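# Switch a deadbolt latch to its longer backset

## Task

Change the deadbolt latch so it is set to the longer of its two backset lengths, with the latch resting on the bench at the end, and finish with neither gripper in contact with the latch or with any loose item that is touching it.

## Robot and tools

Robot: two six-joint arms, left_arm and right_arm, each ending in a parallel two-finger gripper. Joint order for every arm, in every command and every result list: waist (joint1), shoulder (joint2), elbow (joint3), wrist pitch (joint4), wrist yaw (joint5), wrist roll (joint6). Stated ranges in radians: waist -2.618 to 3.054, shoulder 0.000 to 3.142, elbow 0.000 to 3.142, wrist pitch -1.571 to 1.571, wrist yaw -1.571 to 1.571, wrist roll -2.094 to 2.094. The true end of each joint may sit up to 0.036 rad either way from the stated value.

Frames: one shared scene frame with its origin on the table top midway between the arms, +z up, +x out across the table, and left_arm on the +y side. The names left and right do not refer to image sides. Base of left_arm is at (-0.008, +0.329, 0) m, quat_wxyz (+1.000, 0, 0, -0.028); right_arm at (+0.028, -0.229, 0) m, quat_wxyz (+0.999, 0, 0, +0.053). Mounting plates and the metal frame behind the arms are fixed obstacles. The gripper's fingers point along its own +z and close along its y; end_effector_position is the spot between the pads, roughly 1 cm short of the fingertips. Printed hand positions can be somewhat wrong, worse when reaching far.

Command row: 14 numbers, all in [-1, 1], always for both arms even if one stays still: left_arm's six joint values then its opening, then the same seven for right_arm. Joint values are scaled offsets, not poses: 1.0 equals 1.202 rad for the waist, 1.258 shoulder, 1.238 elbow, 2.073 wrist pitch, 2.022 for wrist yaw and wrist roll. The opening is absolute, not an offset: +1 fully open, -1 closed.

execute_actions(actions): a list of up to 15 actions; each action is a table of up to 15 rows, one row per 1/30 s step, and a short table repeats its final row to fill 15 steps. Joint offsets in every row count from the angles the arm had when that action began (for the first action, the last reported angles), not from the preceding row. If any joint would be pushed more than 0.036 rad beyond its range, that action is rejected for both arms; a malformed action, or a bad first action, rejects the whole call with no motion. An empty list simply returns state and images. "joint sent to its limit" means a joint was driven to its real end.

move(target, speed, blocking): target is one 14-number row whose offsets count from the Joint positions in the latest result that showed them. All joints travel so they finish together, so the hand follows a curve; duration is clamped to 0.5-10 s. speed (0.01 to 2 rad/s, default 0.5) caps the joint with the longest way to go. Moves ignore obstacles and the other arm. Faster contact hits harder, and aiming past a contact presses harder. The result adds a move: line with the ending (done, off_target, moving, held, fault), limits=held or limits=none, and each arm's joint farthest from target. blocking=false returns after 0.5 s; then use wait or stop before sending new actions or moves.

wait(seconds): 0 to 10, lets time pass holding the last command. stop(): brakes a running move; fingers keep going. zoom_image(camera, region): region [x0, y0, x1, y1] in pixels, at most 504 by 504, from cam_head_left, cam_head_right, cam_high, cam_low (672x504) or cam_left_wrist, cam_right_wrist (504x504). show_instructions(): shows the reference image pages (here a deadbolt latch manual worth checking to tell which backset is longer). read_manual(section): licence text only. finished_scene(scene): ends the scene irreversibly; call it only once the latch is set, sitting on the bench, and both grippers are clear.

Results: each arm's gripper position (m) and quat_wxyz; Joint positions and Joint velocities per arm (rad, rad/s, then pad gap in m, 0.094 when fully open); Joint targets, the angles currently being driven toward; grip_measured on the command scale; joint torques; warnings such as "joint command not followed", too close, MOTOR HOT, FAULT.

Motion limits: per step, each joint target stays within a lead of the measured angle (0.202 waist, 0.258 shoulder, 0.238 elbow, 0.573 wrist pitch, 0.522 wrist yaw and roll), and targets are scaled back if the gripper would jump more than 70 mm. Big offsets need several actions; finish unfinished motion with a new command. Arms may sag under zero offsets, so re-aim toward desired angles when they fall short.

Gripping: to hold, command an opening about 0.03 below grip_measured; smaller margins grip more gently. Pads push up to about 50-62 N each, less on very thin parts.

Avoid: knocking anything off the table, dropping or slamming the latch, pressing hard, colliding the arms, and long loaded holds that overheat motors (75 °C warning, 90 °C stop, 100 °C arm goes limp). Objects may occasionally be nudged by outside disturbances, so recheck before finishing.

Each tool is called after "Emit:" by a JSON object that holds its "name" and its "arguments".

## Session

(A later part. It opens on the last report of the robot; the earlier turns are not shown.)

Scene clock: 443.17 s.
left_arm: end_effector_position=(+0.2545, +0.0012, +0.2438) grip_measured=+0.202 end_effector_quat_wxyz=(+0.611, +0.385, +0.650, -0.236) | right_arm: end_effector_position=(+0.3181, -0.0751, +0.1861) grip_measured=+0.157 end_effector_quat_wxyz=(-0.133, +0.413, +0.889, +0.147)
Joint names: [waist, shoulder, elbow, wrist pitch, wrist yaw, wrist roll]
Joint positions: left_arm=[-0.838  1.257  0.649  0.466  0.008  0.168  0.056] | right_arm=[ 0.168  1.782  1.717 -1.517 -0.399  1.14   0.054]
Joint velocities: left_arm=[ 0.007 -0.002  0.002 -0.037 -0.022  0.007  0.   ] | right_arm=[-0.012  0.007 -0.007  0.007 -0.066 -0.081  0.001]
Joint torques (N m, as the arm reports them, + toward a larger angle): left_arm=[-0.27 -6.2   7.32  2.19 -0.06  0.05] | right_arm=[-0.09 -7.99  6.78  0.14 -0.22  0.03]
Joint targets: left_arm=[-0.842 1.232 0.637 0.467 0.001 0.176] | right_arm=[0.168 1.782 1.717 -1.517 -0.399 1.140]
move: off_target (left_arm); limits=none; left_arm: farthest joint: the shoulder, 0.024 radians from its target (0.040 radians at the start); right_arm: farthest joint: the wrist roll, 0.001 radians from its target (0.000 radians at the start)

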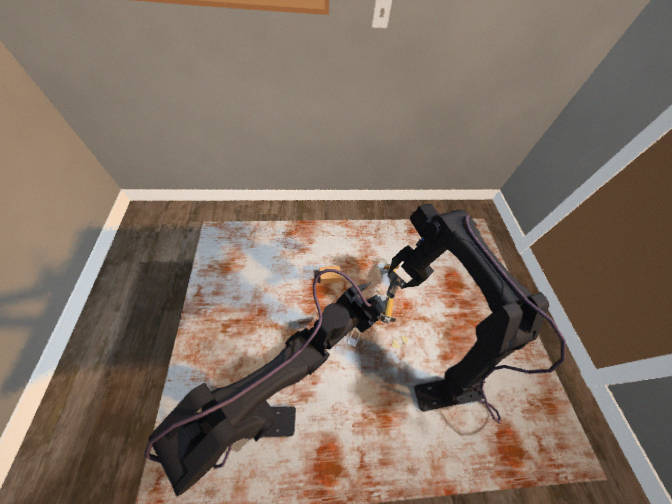

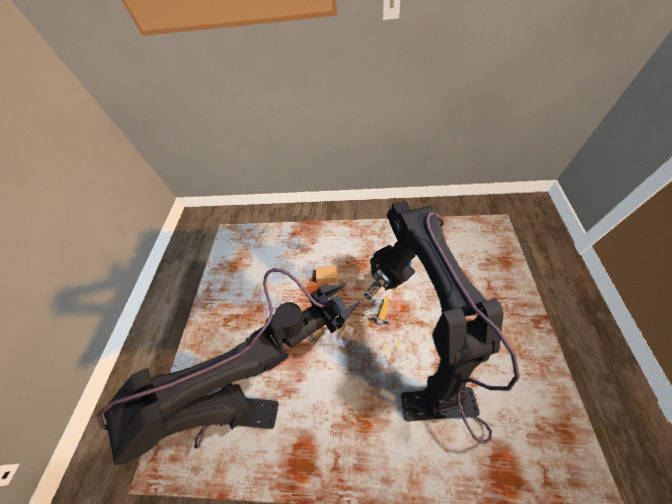

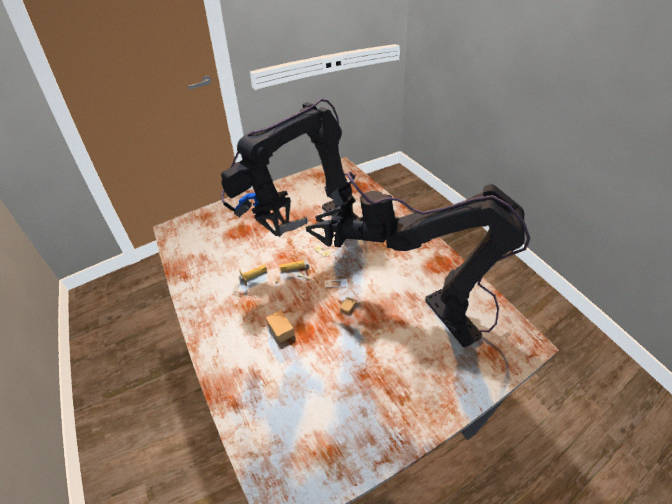

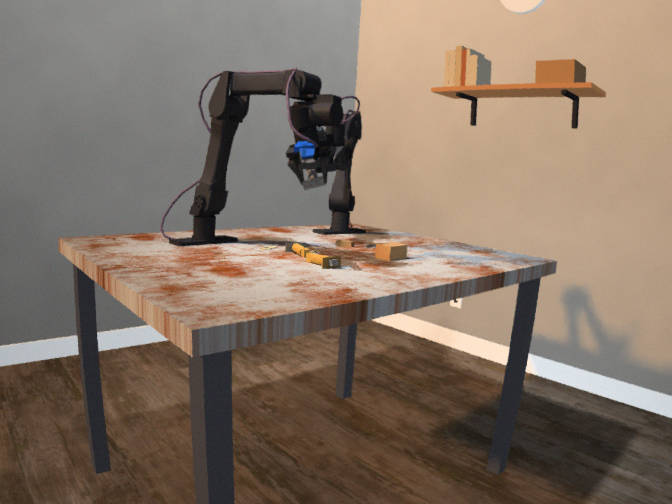

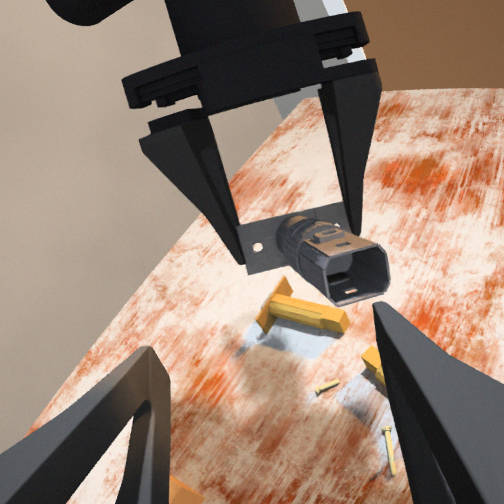

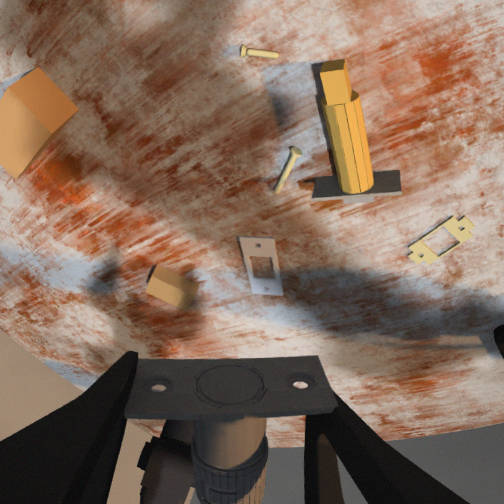

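Emit:
{"name": "execute_actions", "arguments": {"actions": [[[0,0.12,0.033,0.055,0,0,0.3,0,-0.03,0.035,0,0,0,0.12]],[[0,0,0.02,0,0,0,0.3,0,0,0.02,0,0,0,0.12]]]}}

Scene clock: 449.70 s.
left_arm: end_effector_position=(+0.2707, -0.0189, +0.2182) grip_measured=+0.298 end_effector_quat_wxyz=(+0.603, +0.389, +0.656, -0.233) | right_arm: end_effector_position=(+0.3172, -0.0754, +0.1908) grip_measured=+0.157 end_effector_quat_wxyz=(-0.127, +0.411, +0.890, +0.152)
Joint names: [waist, shoulder, elbow, wrist pitch, wrist yaw, wrist roll]
Joint positions: left_arm=[-0.838  1.415  0.676  0.575  0.008  0.168  0.061] | right_arm=[ 0.168  1.767  1.717 -1.517 -0.399  1.14   0.054]
Joint velocities: left_arm=[ 0.002 -0.012  0.002  0.037  0.037  0.037  0.001] | right_arm=[-0.012  0.002 -0.002  0.066  0.007 -0.051 -0.001]
Joint torques (N m, as the arm reports them, + toward a larger angle): left_arm=[-0.03 -5.48  9.99  2.17  0.   -0.03] | right_arm=[ 0.08 -7.97  8.95  0.13 -0.22 -0.03]
Joint targets: left_arm=[-0.838 1.415 0.701 0.574 0.008 0.168] | right_arm=[0.168 1.767 1.741 -1.517 -0.399 1.140]

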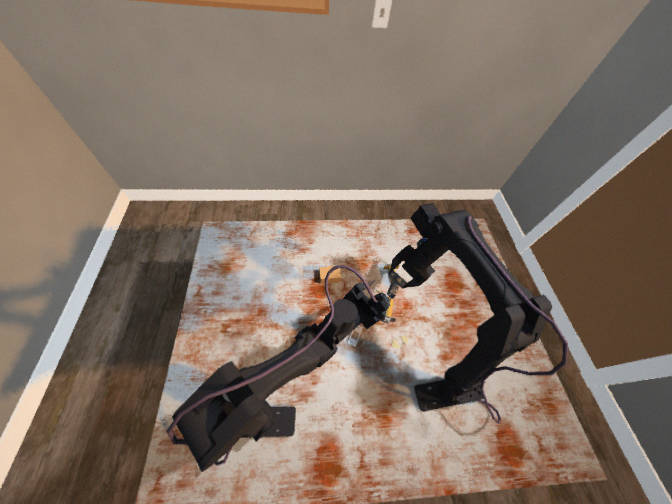

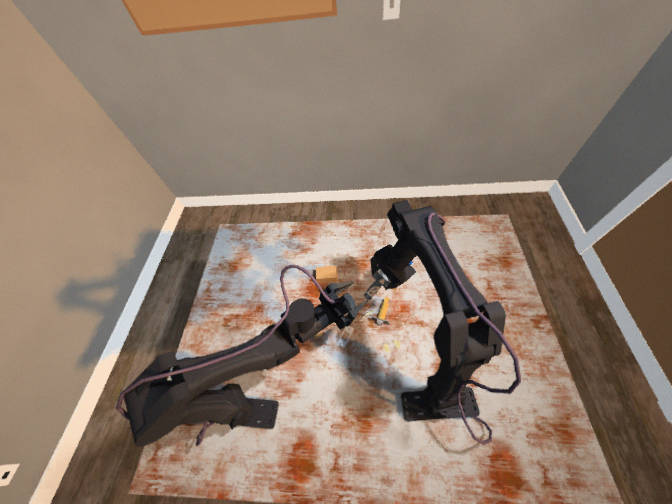

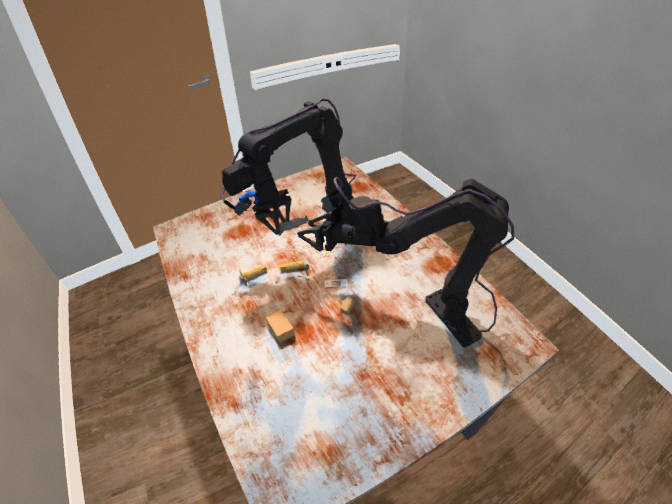

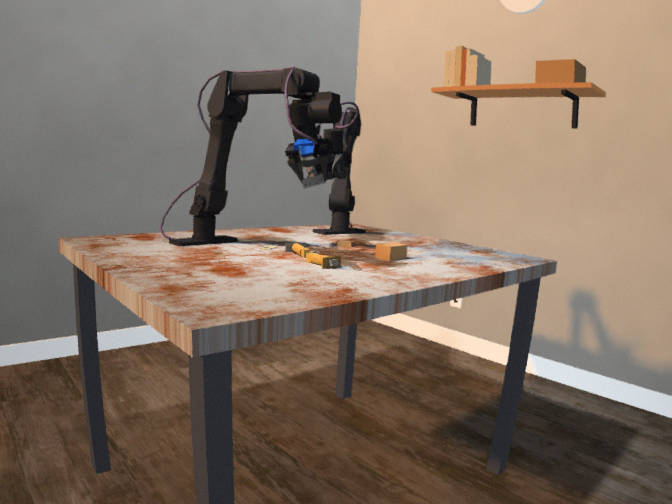

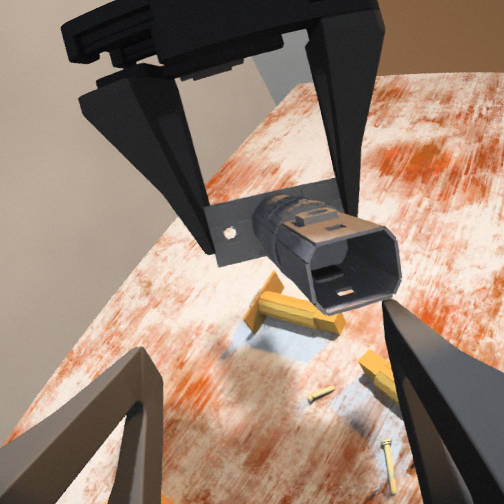

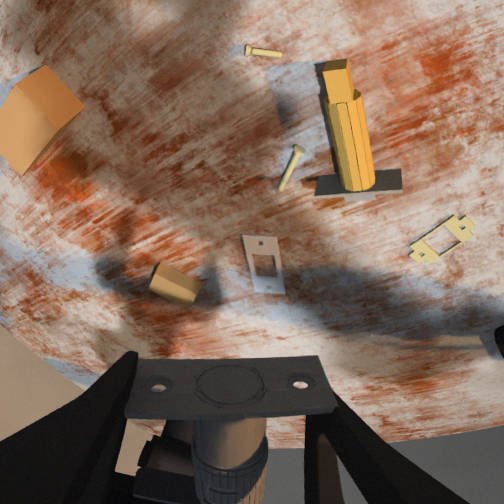

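Emit:
{"name": "execute_actions", "arguments": {"actions": [[[0,0,0.02,0,0,0,0.4,0,0,0.02,0,0,0.06,0.12]],[[0,0,0,0,0,0,0.4,0,0,0,0,0,0.06,0.12]]]}}

Scene clock: 494.67 s.
left_arm: end_effector_position=(+0.2707, -0.0189, +0.2182) grip_measured=+0.398 end_effector_quat_wxyz=(+0.603, +0.389, +0.656, -0.233) | right_arm: end_effector_position=(+0.3172, -0.0754, +0.1908) grip_measured=+0.156 end_effector_quat_wxyz=(-0.143, +0.504, +0.841, +0.138)
Joint names: [waist, shoulder, elbow, wrist pitch, wrist yaw, wrist roll]
Joint positions: left_arm=[-0.838  1.415  0.676  0.575  0.008  0.168  0.066] | right_arm=[ 0.168  1.767  1.717 -1.517 -0.399  1.354  0.054]
Joint velocities: left_arm=[-0.002 -0.002 -0.002 -0.066  0.037 -0.007 -0.   ] | right_arm=[ 0.002 -0.017 -0.012 -0.022 -0.037 -0.066  0.   ]
Joint torques (N m, as the arm reports them, + toward a larger angle): left_arm=[-0.03 -5.46  7.97  2.17 -0.01 -0.05] | right_arm=[ 0.   -7.88  6.76  0.12 -0.16  0.11]
Joint targets: left_arm=[-0.838 1.415 0.676 0.575 0.008 0.168] | right_arm=[0.168 1.767 1.717 -1.517 -0.399 1.368]

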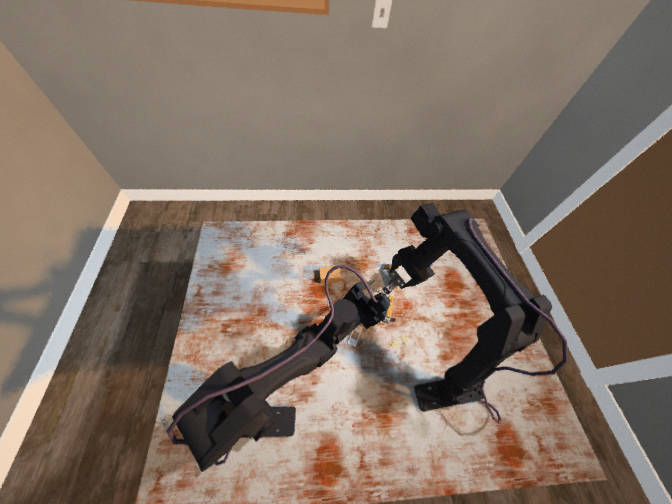

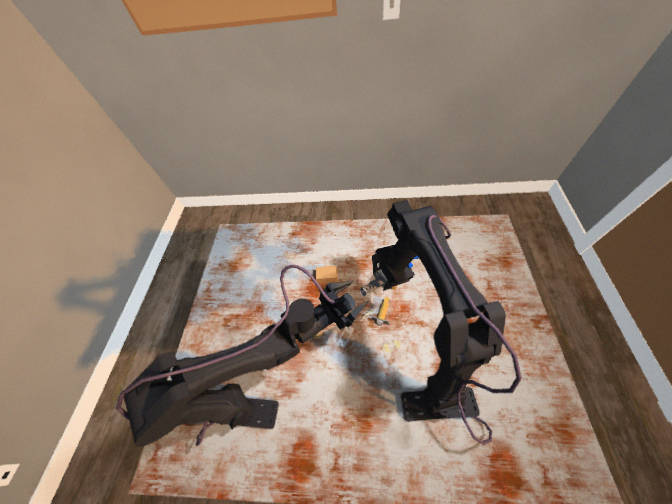

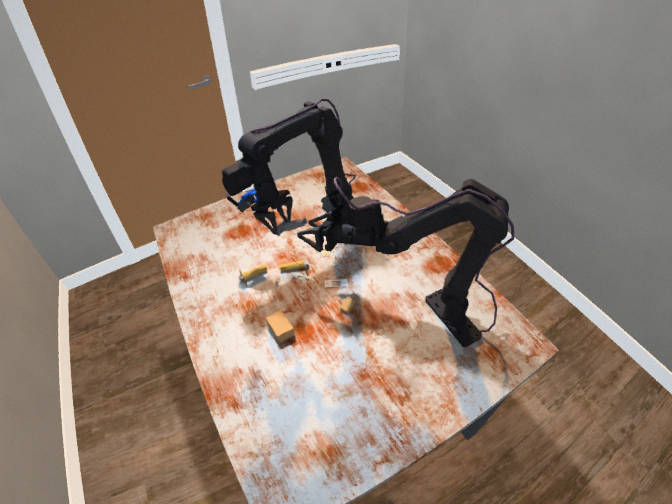

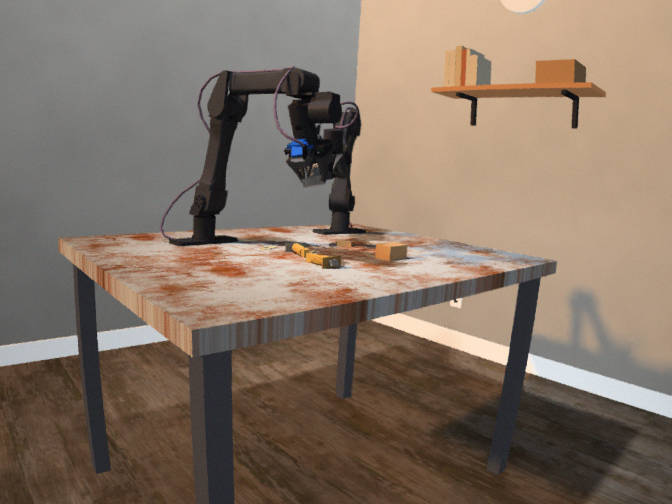

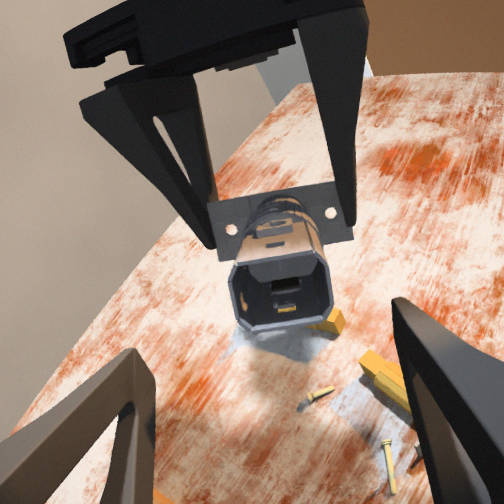

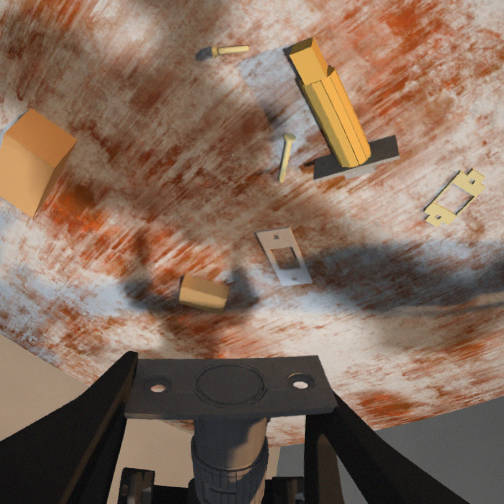

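Emit:
{"name": "execute_actions", "arguments": {"actions": [[[-0.015,0.07,0.045,0.035,0,0,0.4,0,0,0.02,0,0,0,0.12]],[[0,0,0,0,0,0,0.4,0,0,0,0,0,0,0.12]]]}}

Scene clock: 501.93 s.
left_arm: end_effector_position=(+0.2768, -0.0350, +0.2144) grip_measured=+0.398 end_effector_quat_wxyz=(+0.609, +0.389, +0.649, -0.239) | right_arm: end_effector_position=(+0.3172, -0.0754, +0.1908) grip_measured=+0.156 end_effector_quat_wxyz=(-0.143, +0.506, +0.840, +0.137)
Joint names: [waist, shoulder, elbow, wrist pitch, wrist yaw, wrist roll]
Joint positions: left_arm=[-0.85   1.499  0.71   0.644  0.008  0.168  0.066] | right_arm=[ 0.168  1.767  1.717 -1.517 -0.399  1.358  0.054]
Joint velocities: left_arm=[-0.022 -0.017 -0.007  0.022  0.007 -0.007 -0.   ] | right_arm=[ 0.002 -0.007 -0.007  0.007 -0.022 -0.081  0.   ]
Joint torques (N m, as the arm reports them, + toward a larger angle): left_arm=[-0.03 -6.14  7.82  2.17 -0.01 -0.05] | right_arm=[ 0.16 -7.92  6.81  0.11 -0.18  0.  ]
Joint targets: left_arm=[-0.850 1.499 0.710 0.643 0.008 0.168] | right_arm=[0.168 1.767 1.717 -1.517 -0.399 1.358]

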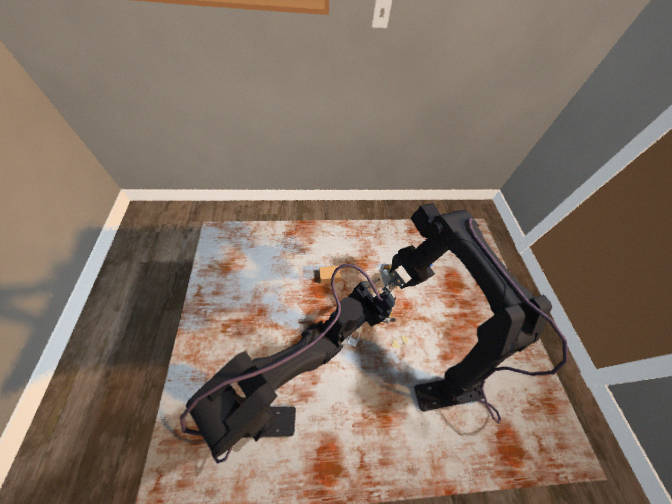

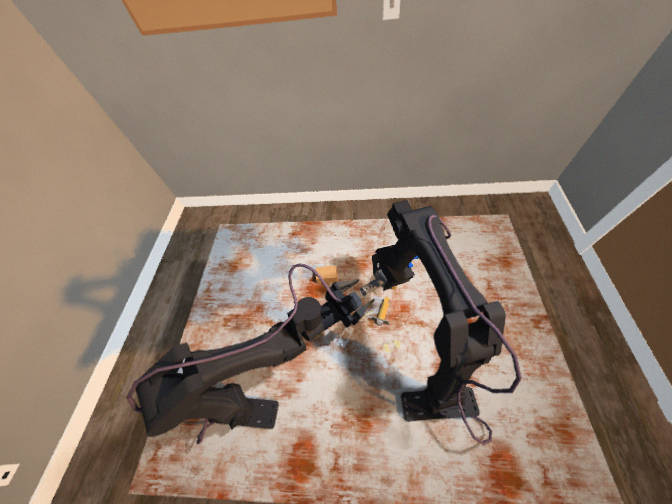

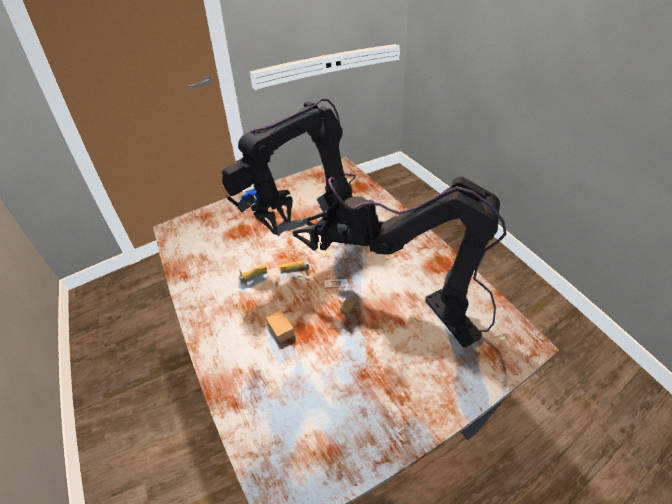

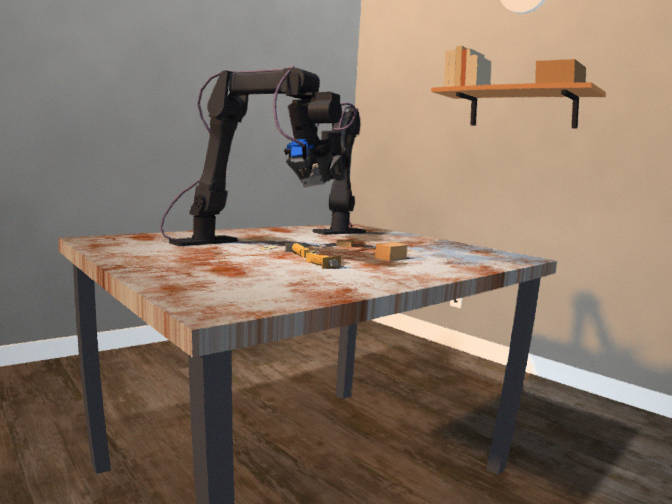

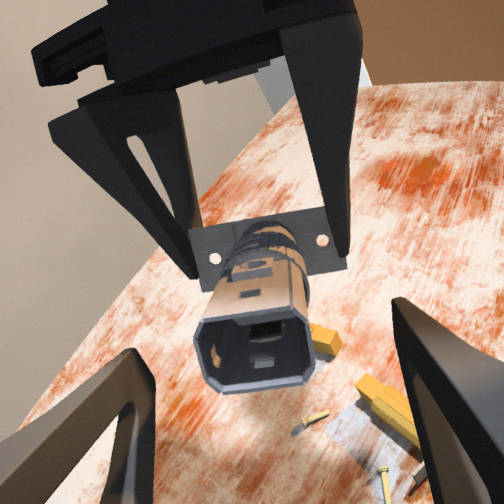

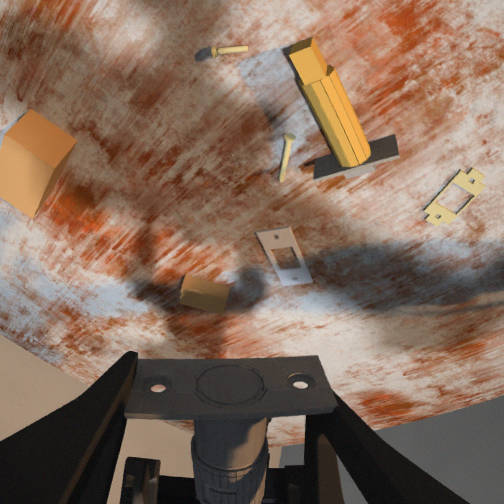

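Emit:
{"name": "execute_actions", "arguments": {"actions": [[[0.012,0.085,0.065,0.022,0,0,0.3,0,0,0,0,0,0,0.12]],[[0,0,0,0,0,0,0.1,0,0,0,0,0,0,0.12]]]}}

Scene clock: 508.10 s.
left_arm: end_effector_position=(+0.2931, -0.0496, +0.2053) grip_measured=+0.102 end_effector_quat_wxyz=(+0.609, +0.387, +0.651, -0.236) | right_arm: end_effector_position=(+0.3172, -0.0754, +0.1908) grip_measured=+0.156 end_effector_quat_wxyz=(-0.143, +0.506, +0.840, +0.137)
Joint names: [waist, shoulder, elbow, wrist pitch, wrist yaw, wrist roll]
Joint positions: left_arm=[-0.842  1.604  0.77   0.687  0.008  0.168  0.052] | right_arm=[ 0.168  1.767  1.717 -1.517 -0.399  1.358  0.054]
Joint velocities: left_arm=[ 0.017  0.007  0.002 -0.007  0.022 -0.081  0.   ] | right_arm=[-0.002 -0.012 -0.012 -0.007  0.007  0.022  0.001]
Joint torques (N m, as the arm reports them, + toward a larger angle): left_arm=[-0.04 -7.15  7.66  2.19 -0.01 -0.04] | right_arm=[-0.12 -7.7   6.93  0.12 -0.19  0.04]
Joint targets: left_arm=[-0.842 1.604 0.770 0.687 0.008 0.168] | right_arm=[0.168 1.767 1.717 -1.517 -0.399 1.358]

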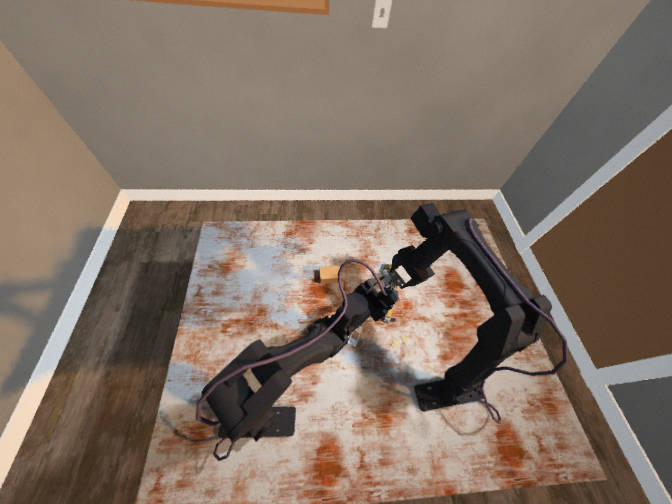

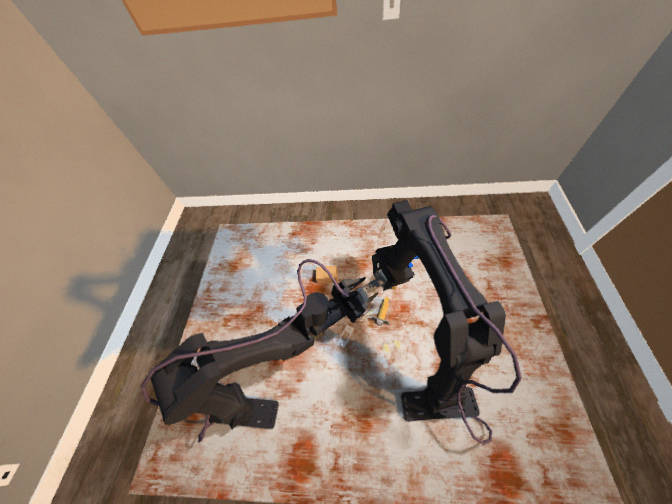

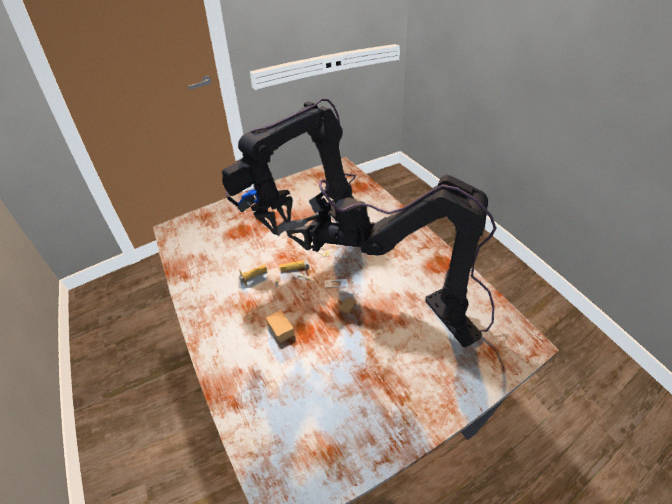

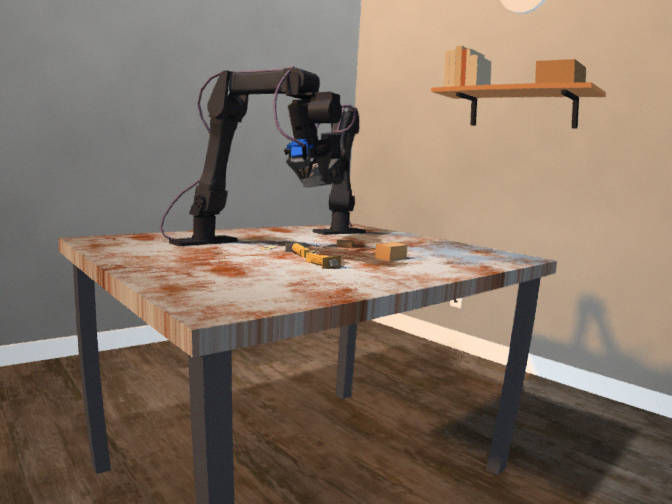

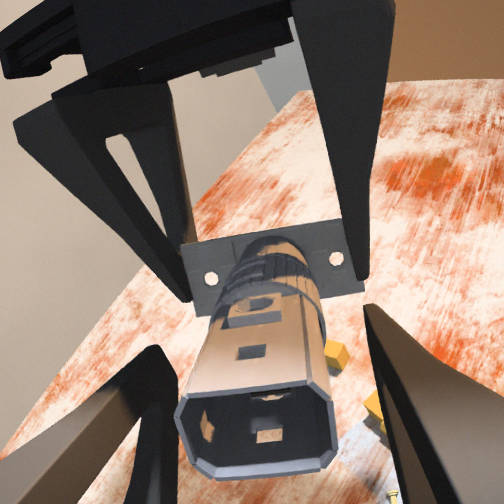

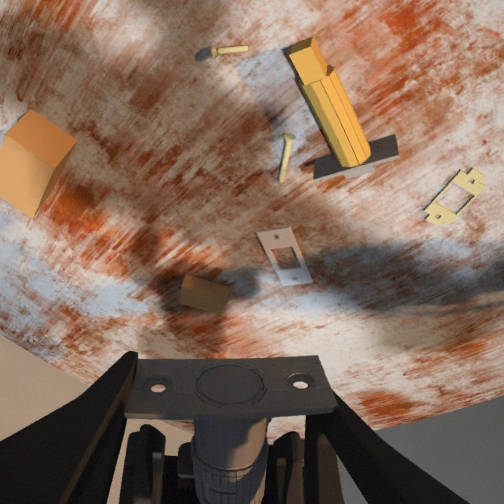

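Emit:
{"name": "execute_actions", "arguments": {"actions": [[[0,0,0.015,0,0,0,-0.25,0,0,0,0,0,0,0.12]],[[0,0,0,0,0,0,-0.5,0,0,0,0,0,0,0.12]],[[0,0,0,0,0,0,-0.72,0,0,0,0,0,0,0.12]]]}}

Scene clock: 520.00 s.
left_arm: end_effector_position=(+0.2913, -0.0509, +0.2053) grip_measured=-0.530 end_effector_quat_wxyz=(+0.608, +0.390, +0.649, -0.239) | right_arm: end_effector_position=(+0.3188, -0.0747, +0.1909) grip_measured=+0.156 end_effector_quat_wxyz=(-0.141, +0.505, +0.840, +0.140)
Joint names: [waist, shoulder, elbow, wrist pitch, wrist yaw, wrist roll]
Joint positions: left_arm=[-0.844  1.604  0.77   0.687  0.015  0.168  0.022] | right_arm=[ 0.168  1.767  1.717 -1.509 -0.4    1.359  0.054]
Joint velocities: left_arm=[-0.002  0.012 -0.027 -0.066 -0.037 -0.007  0.001] | right_arm=[ 0.007 -0.007 -0.007  0.007 -0.022  0.051  0.   ]
Joint torques (N m, as the arm reports them, + toward a larger angle): left_arm=[-0.01 -7.16  7.61  2.17 -0.01 -0.04] | right_arm=[ 0.05 -7.78  6.86  0.19 -0.23  0.  ]
Joint targets: left_arm=[-0.844 1.604 0.770 0.687 0.015 0.168] | right_arm=[0.168 1.767 1.717 -1.509 -0.400 1.359]

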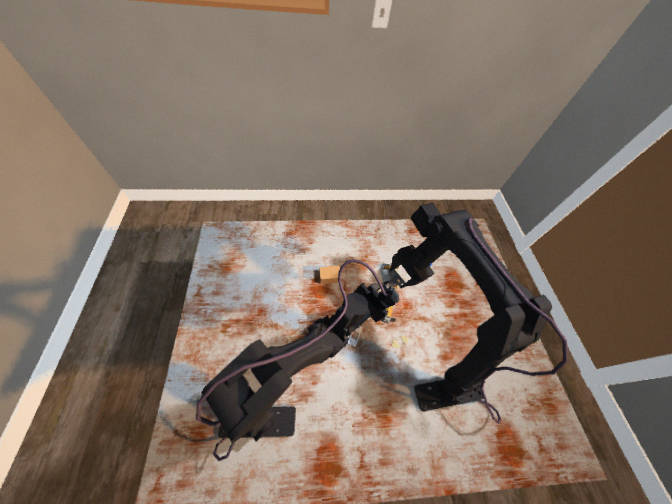

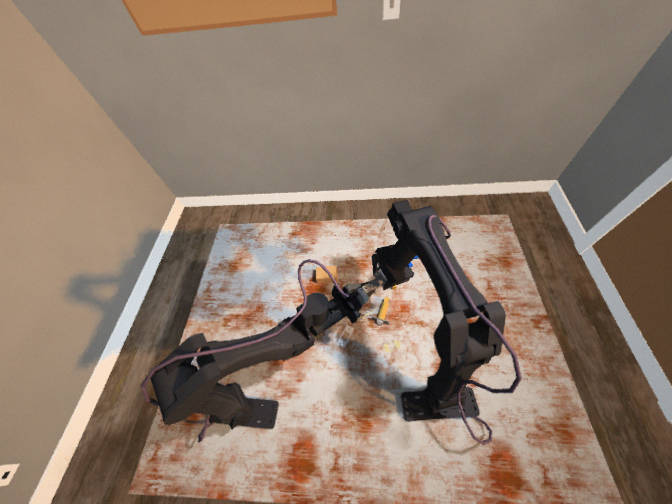

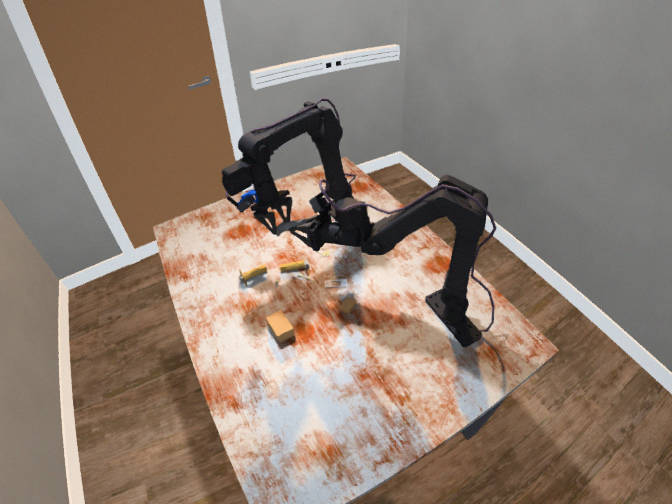

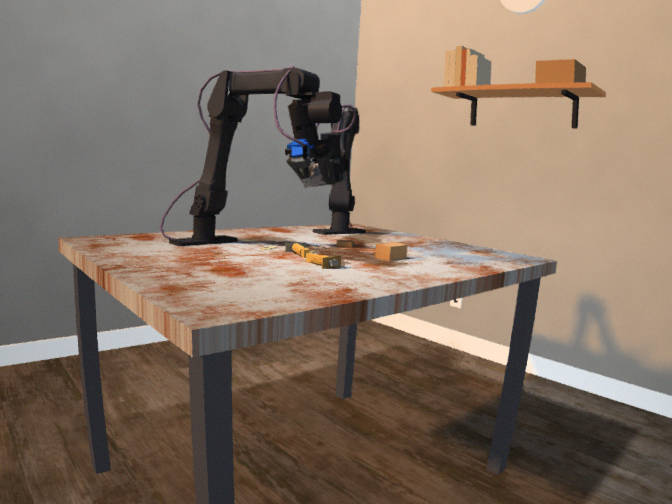

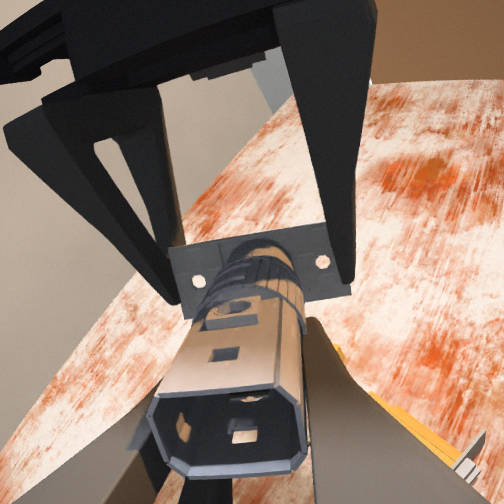

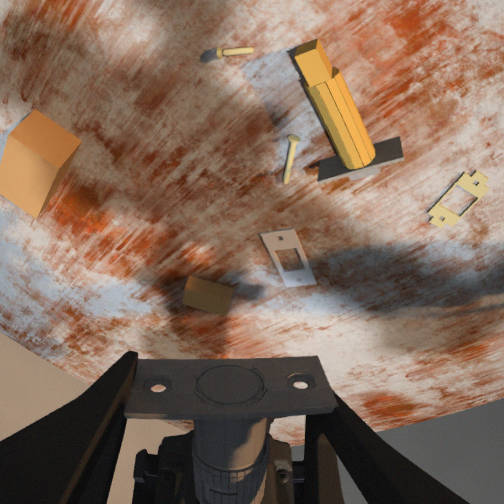

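Emit:
{"name": "move", "arguments": {"target": [0,0,0.015,0,0,0.3,-0.75,0,0,0.015,0,0,0,0.12], "speed": 0.3}}

Scene clock: 525.77 s.
left_arm: end_effector_position=(+0.2918, -0.0504, +0.2044) grip_measured=-0.531 end_effector_quat_wxyz=(+0.650, +0.563, +0.508, -0.049) | right_arm: end_effector_position=(+0.3207, -0.0762, +0.1901) grip_measured=+0.129 end_effector_quat_wxyz=(-0.134, +0.503, +0.843, +0.139)
Joint names: [waist, shoulder, elbow, wrist pitch, wrist yaw, wrist roll]
Joint positions: left_arm=[-0.844  1.604  0.77   0.683  0.011  0.764  0.022] | right_arm=[ 0.168  1.767  1.717 -1.503 -0.388  1.352  0.053]
Joint velocities: left_arm=[-0.002  0.017 -0.027 -0.051 -0.007  0.007 -0.   ] | right_arm=[ 0.002 -0.012 -0.012  0.007 -0.037 -0.095 -0.001]
Joint torques (N m, as the arm reports them, + toward a larger angle): left_arm=[-0.02 -7.14  9.23  2.22  0.03  0.06] | right_arm=[-0.08 -7.83  8.28  0.11 -0.36  0.1 ]
Joint targets: left_arm=[-0.844 1.604 0.789 0.687 0.015 0.774] | right_arm=[0.168 1.767 1.735 -1.509 -0.400 1.359]
move: done; limits=none; left_arm: farthest joint: the elbow, 0.018 radians from its target (0.018 radians at the start); right_arm: farthest joint: the elbow, 0.019 radians from its target (0.019 radians at the start)

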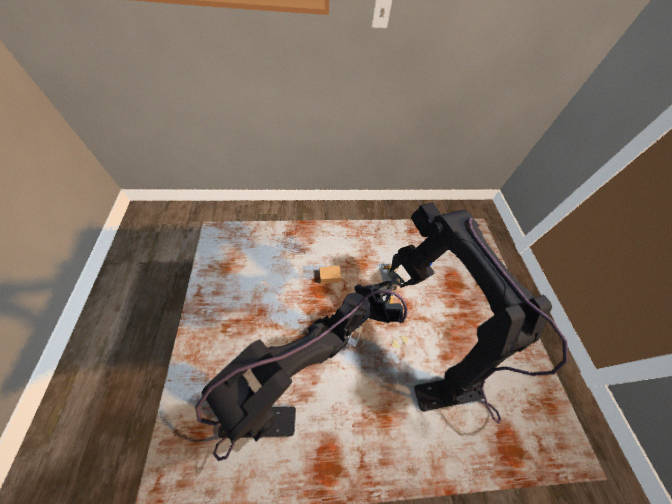

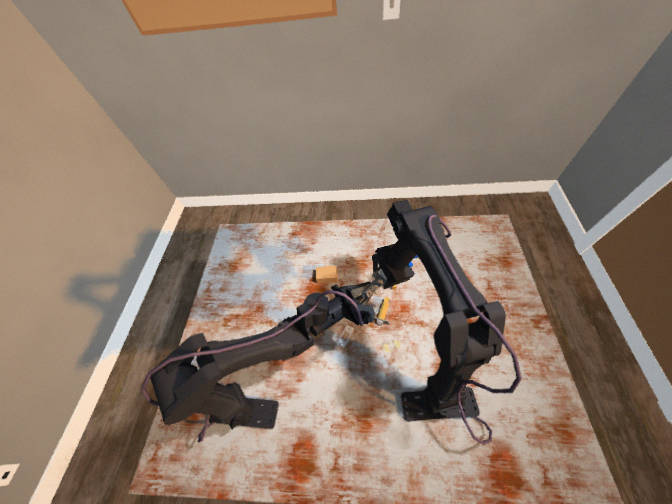

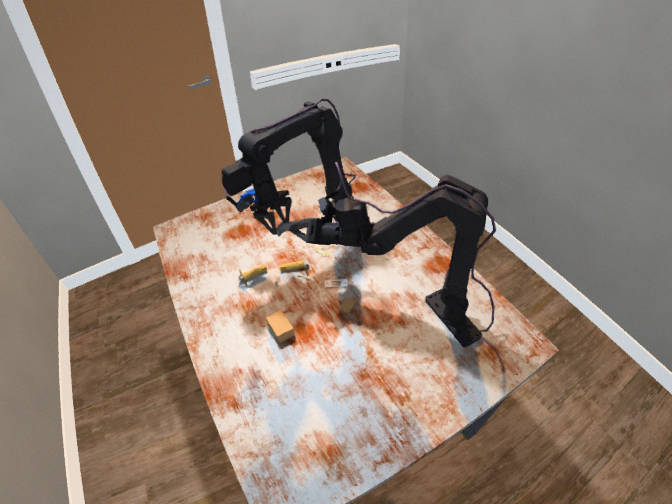

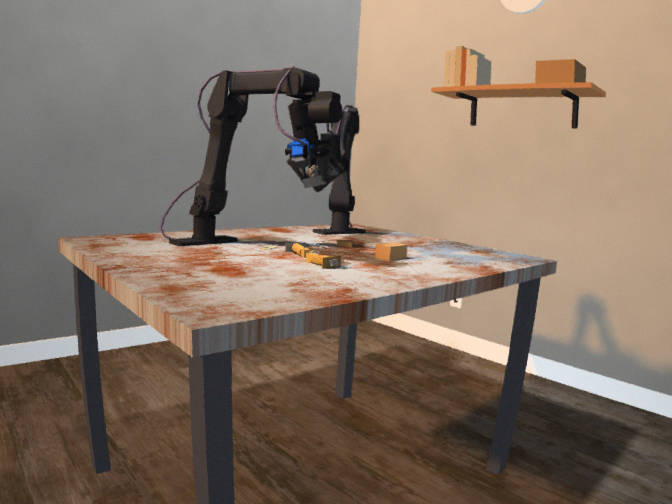

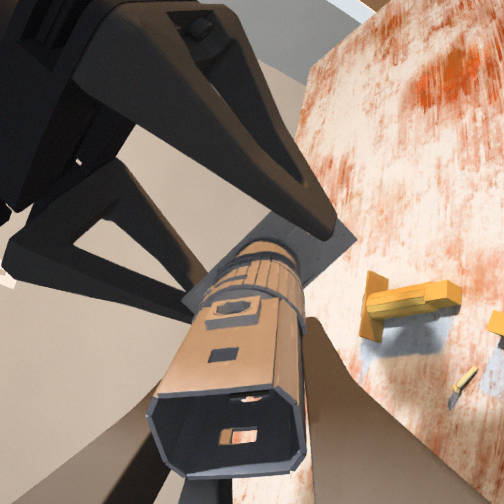

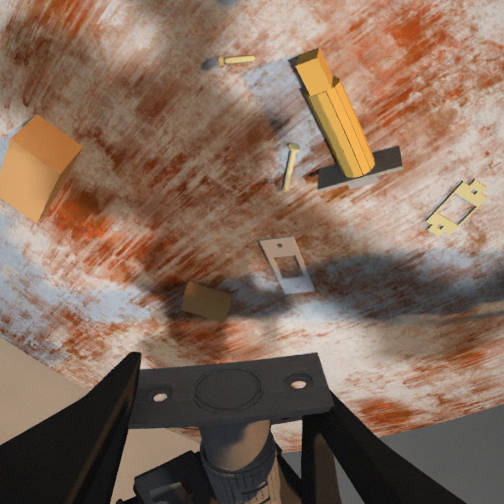

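Emit:
{"name": "execute_actions", "arguments": {"actions": [[[0,0,0,0,0,0,-0.75,0,0,0,0,0,0,0.45]],[[0,0,0,0,0,0,-0.75,0,0.02,-0.01,0,0,0,0.45]],[[0,0,0,0,0,0,-0.75,0,0,0,0,0,0,0.45]]]}}

Scene clock: 536.77 s.
left_arm: end_effector_position=(+0.2909, -0.0493, +0.1959) grip_measured=-0.531 end_effector_quat_wxyz=(+0.637, +0.571, +0.515, -0.048) | right_arm: end_effector_position=(+0.3208, -0.0762, +0.1901) grip_measured=+0.448 end_effector_quat_wxyz=(-0.134, +0.503, +0.843, +0.139)
Joint names: [waist, shoulder, elbow, wrist pitch, wrist yaw, wrist roll]
Joint positions: left_arm=[-0.844  1.604  0.77   0.649  0.011  0.764  0.022] | right_arm=[ 0.168  1.767  1.717 -1.503 -0.388  1.352  0.068]
Joint velocities: left_arm=[-0.002 -0.012 -0.002 -0.037 -0.037 -0.022 -0.001] | right_arm=[-0.012 -0.007  0.007 -0.051 -0.037  0.007 -0.001]
Joint torques (N m, as the arm reports them, + toward a larger angle): left_arm=[-0.02 -7.18  7.62  2.31 -0.01 -0.04] | right_arm=[-0.16 -7.8   6.92  0.14 -0.22  0.03]
Joint targets: left_arm=[-0.844 1.604 0.770 0.660 0.011 0.764] | right_arm=[0.168 1.767 1.717 -1.503 -0.388 1.352]

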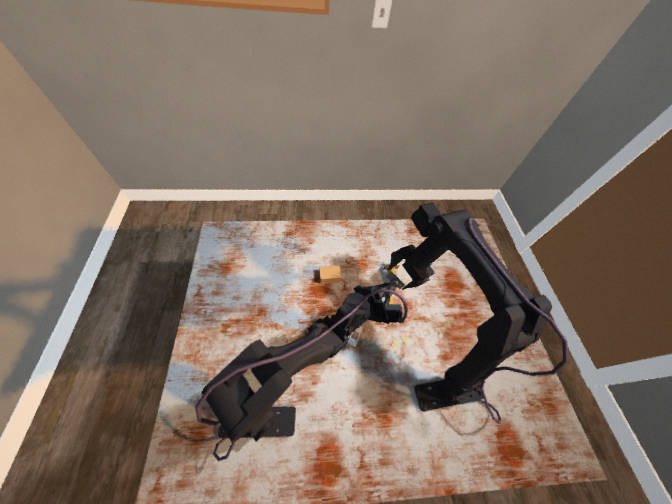

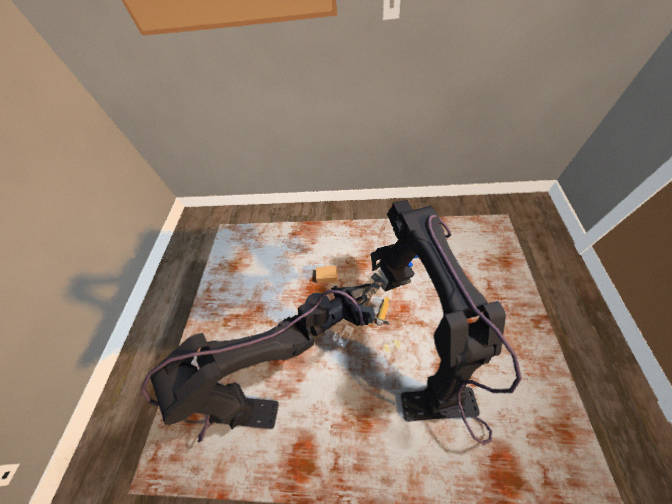

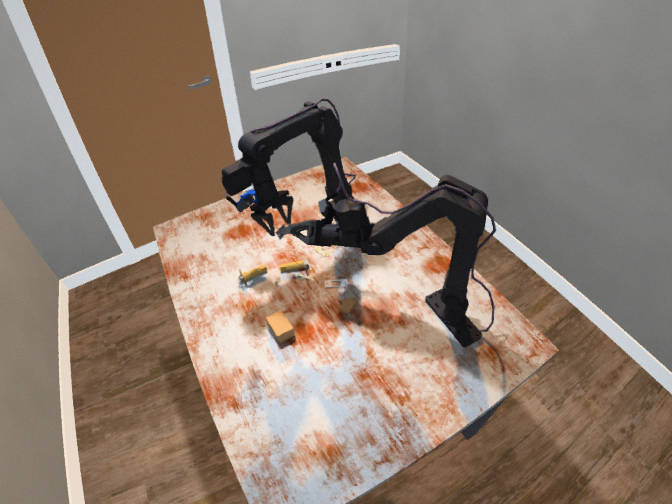

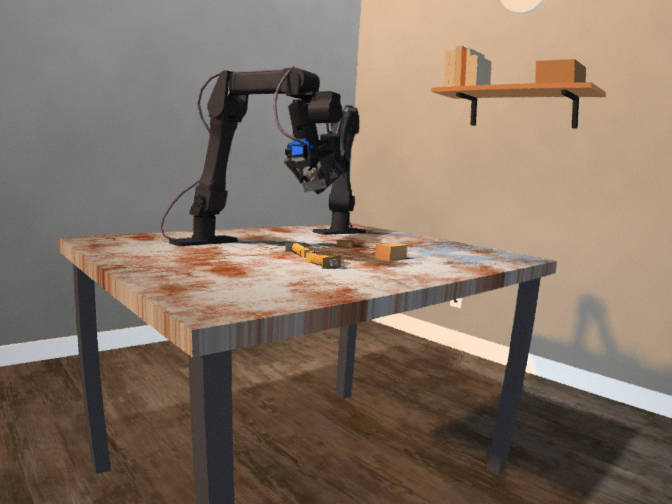

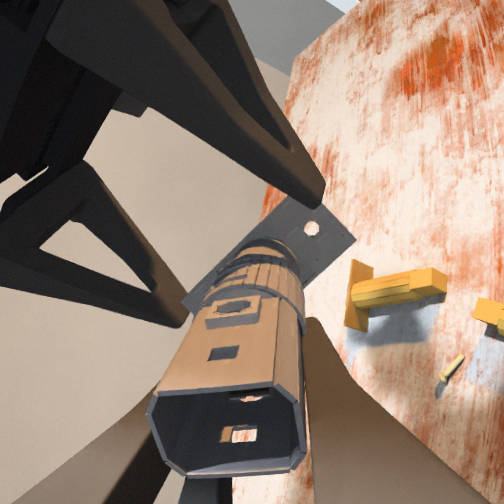

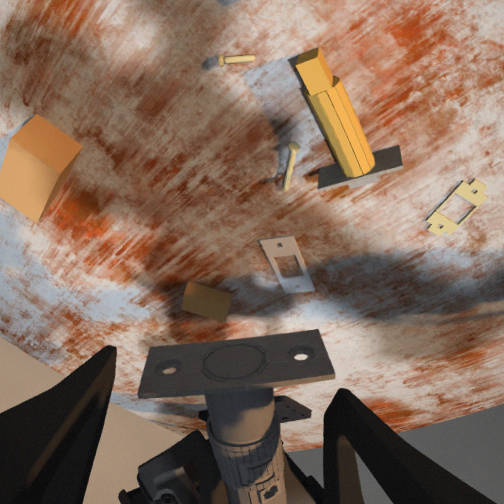

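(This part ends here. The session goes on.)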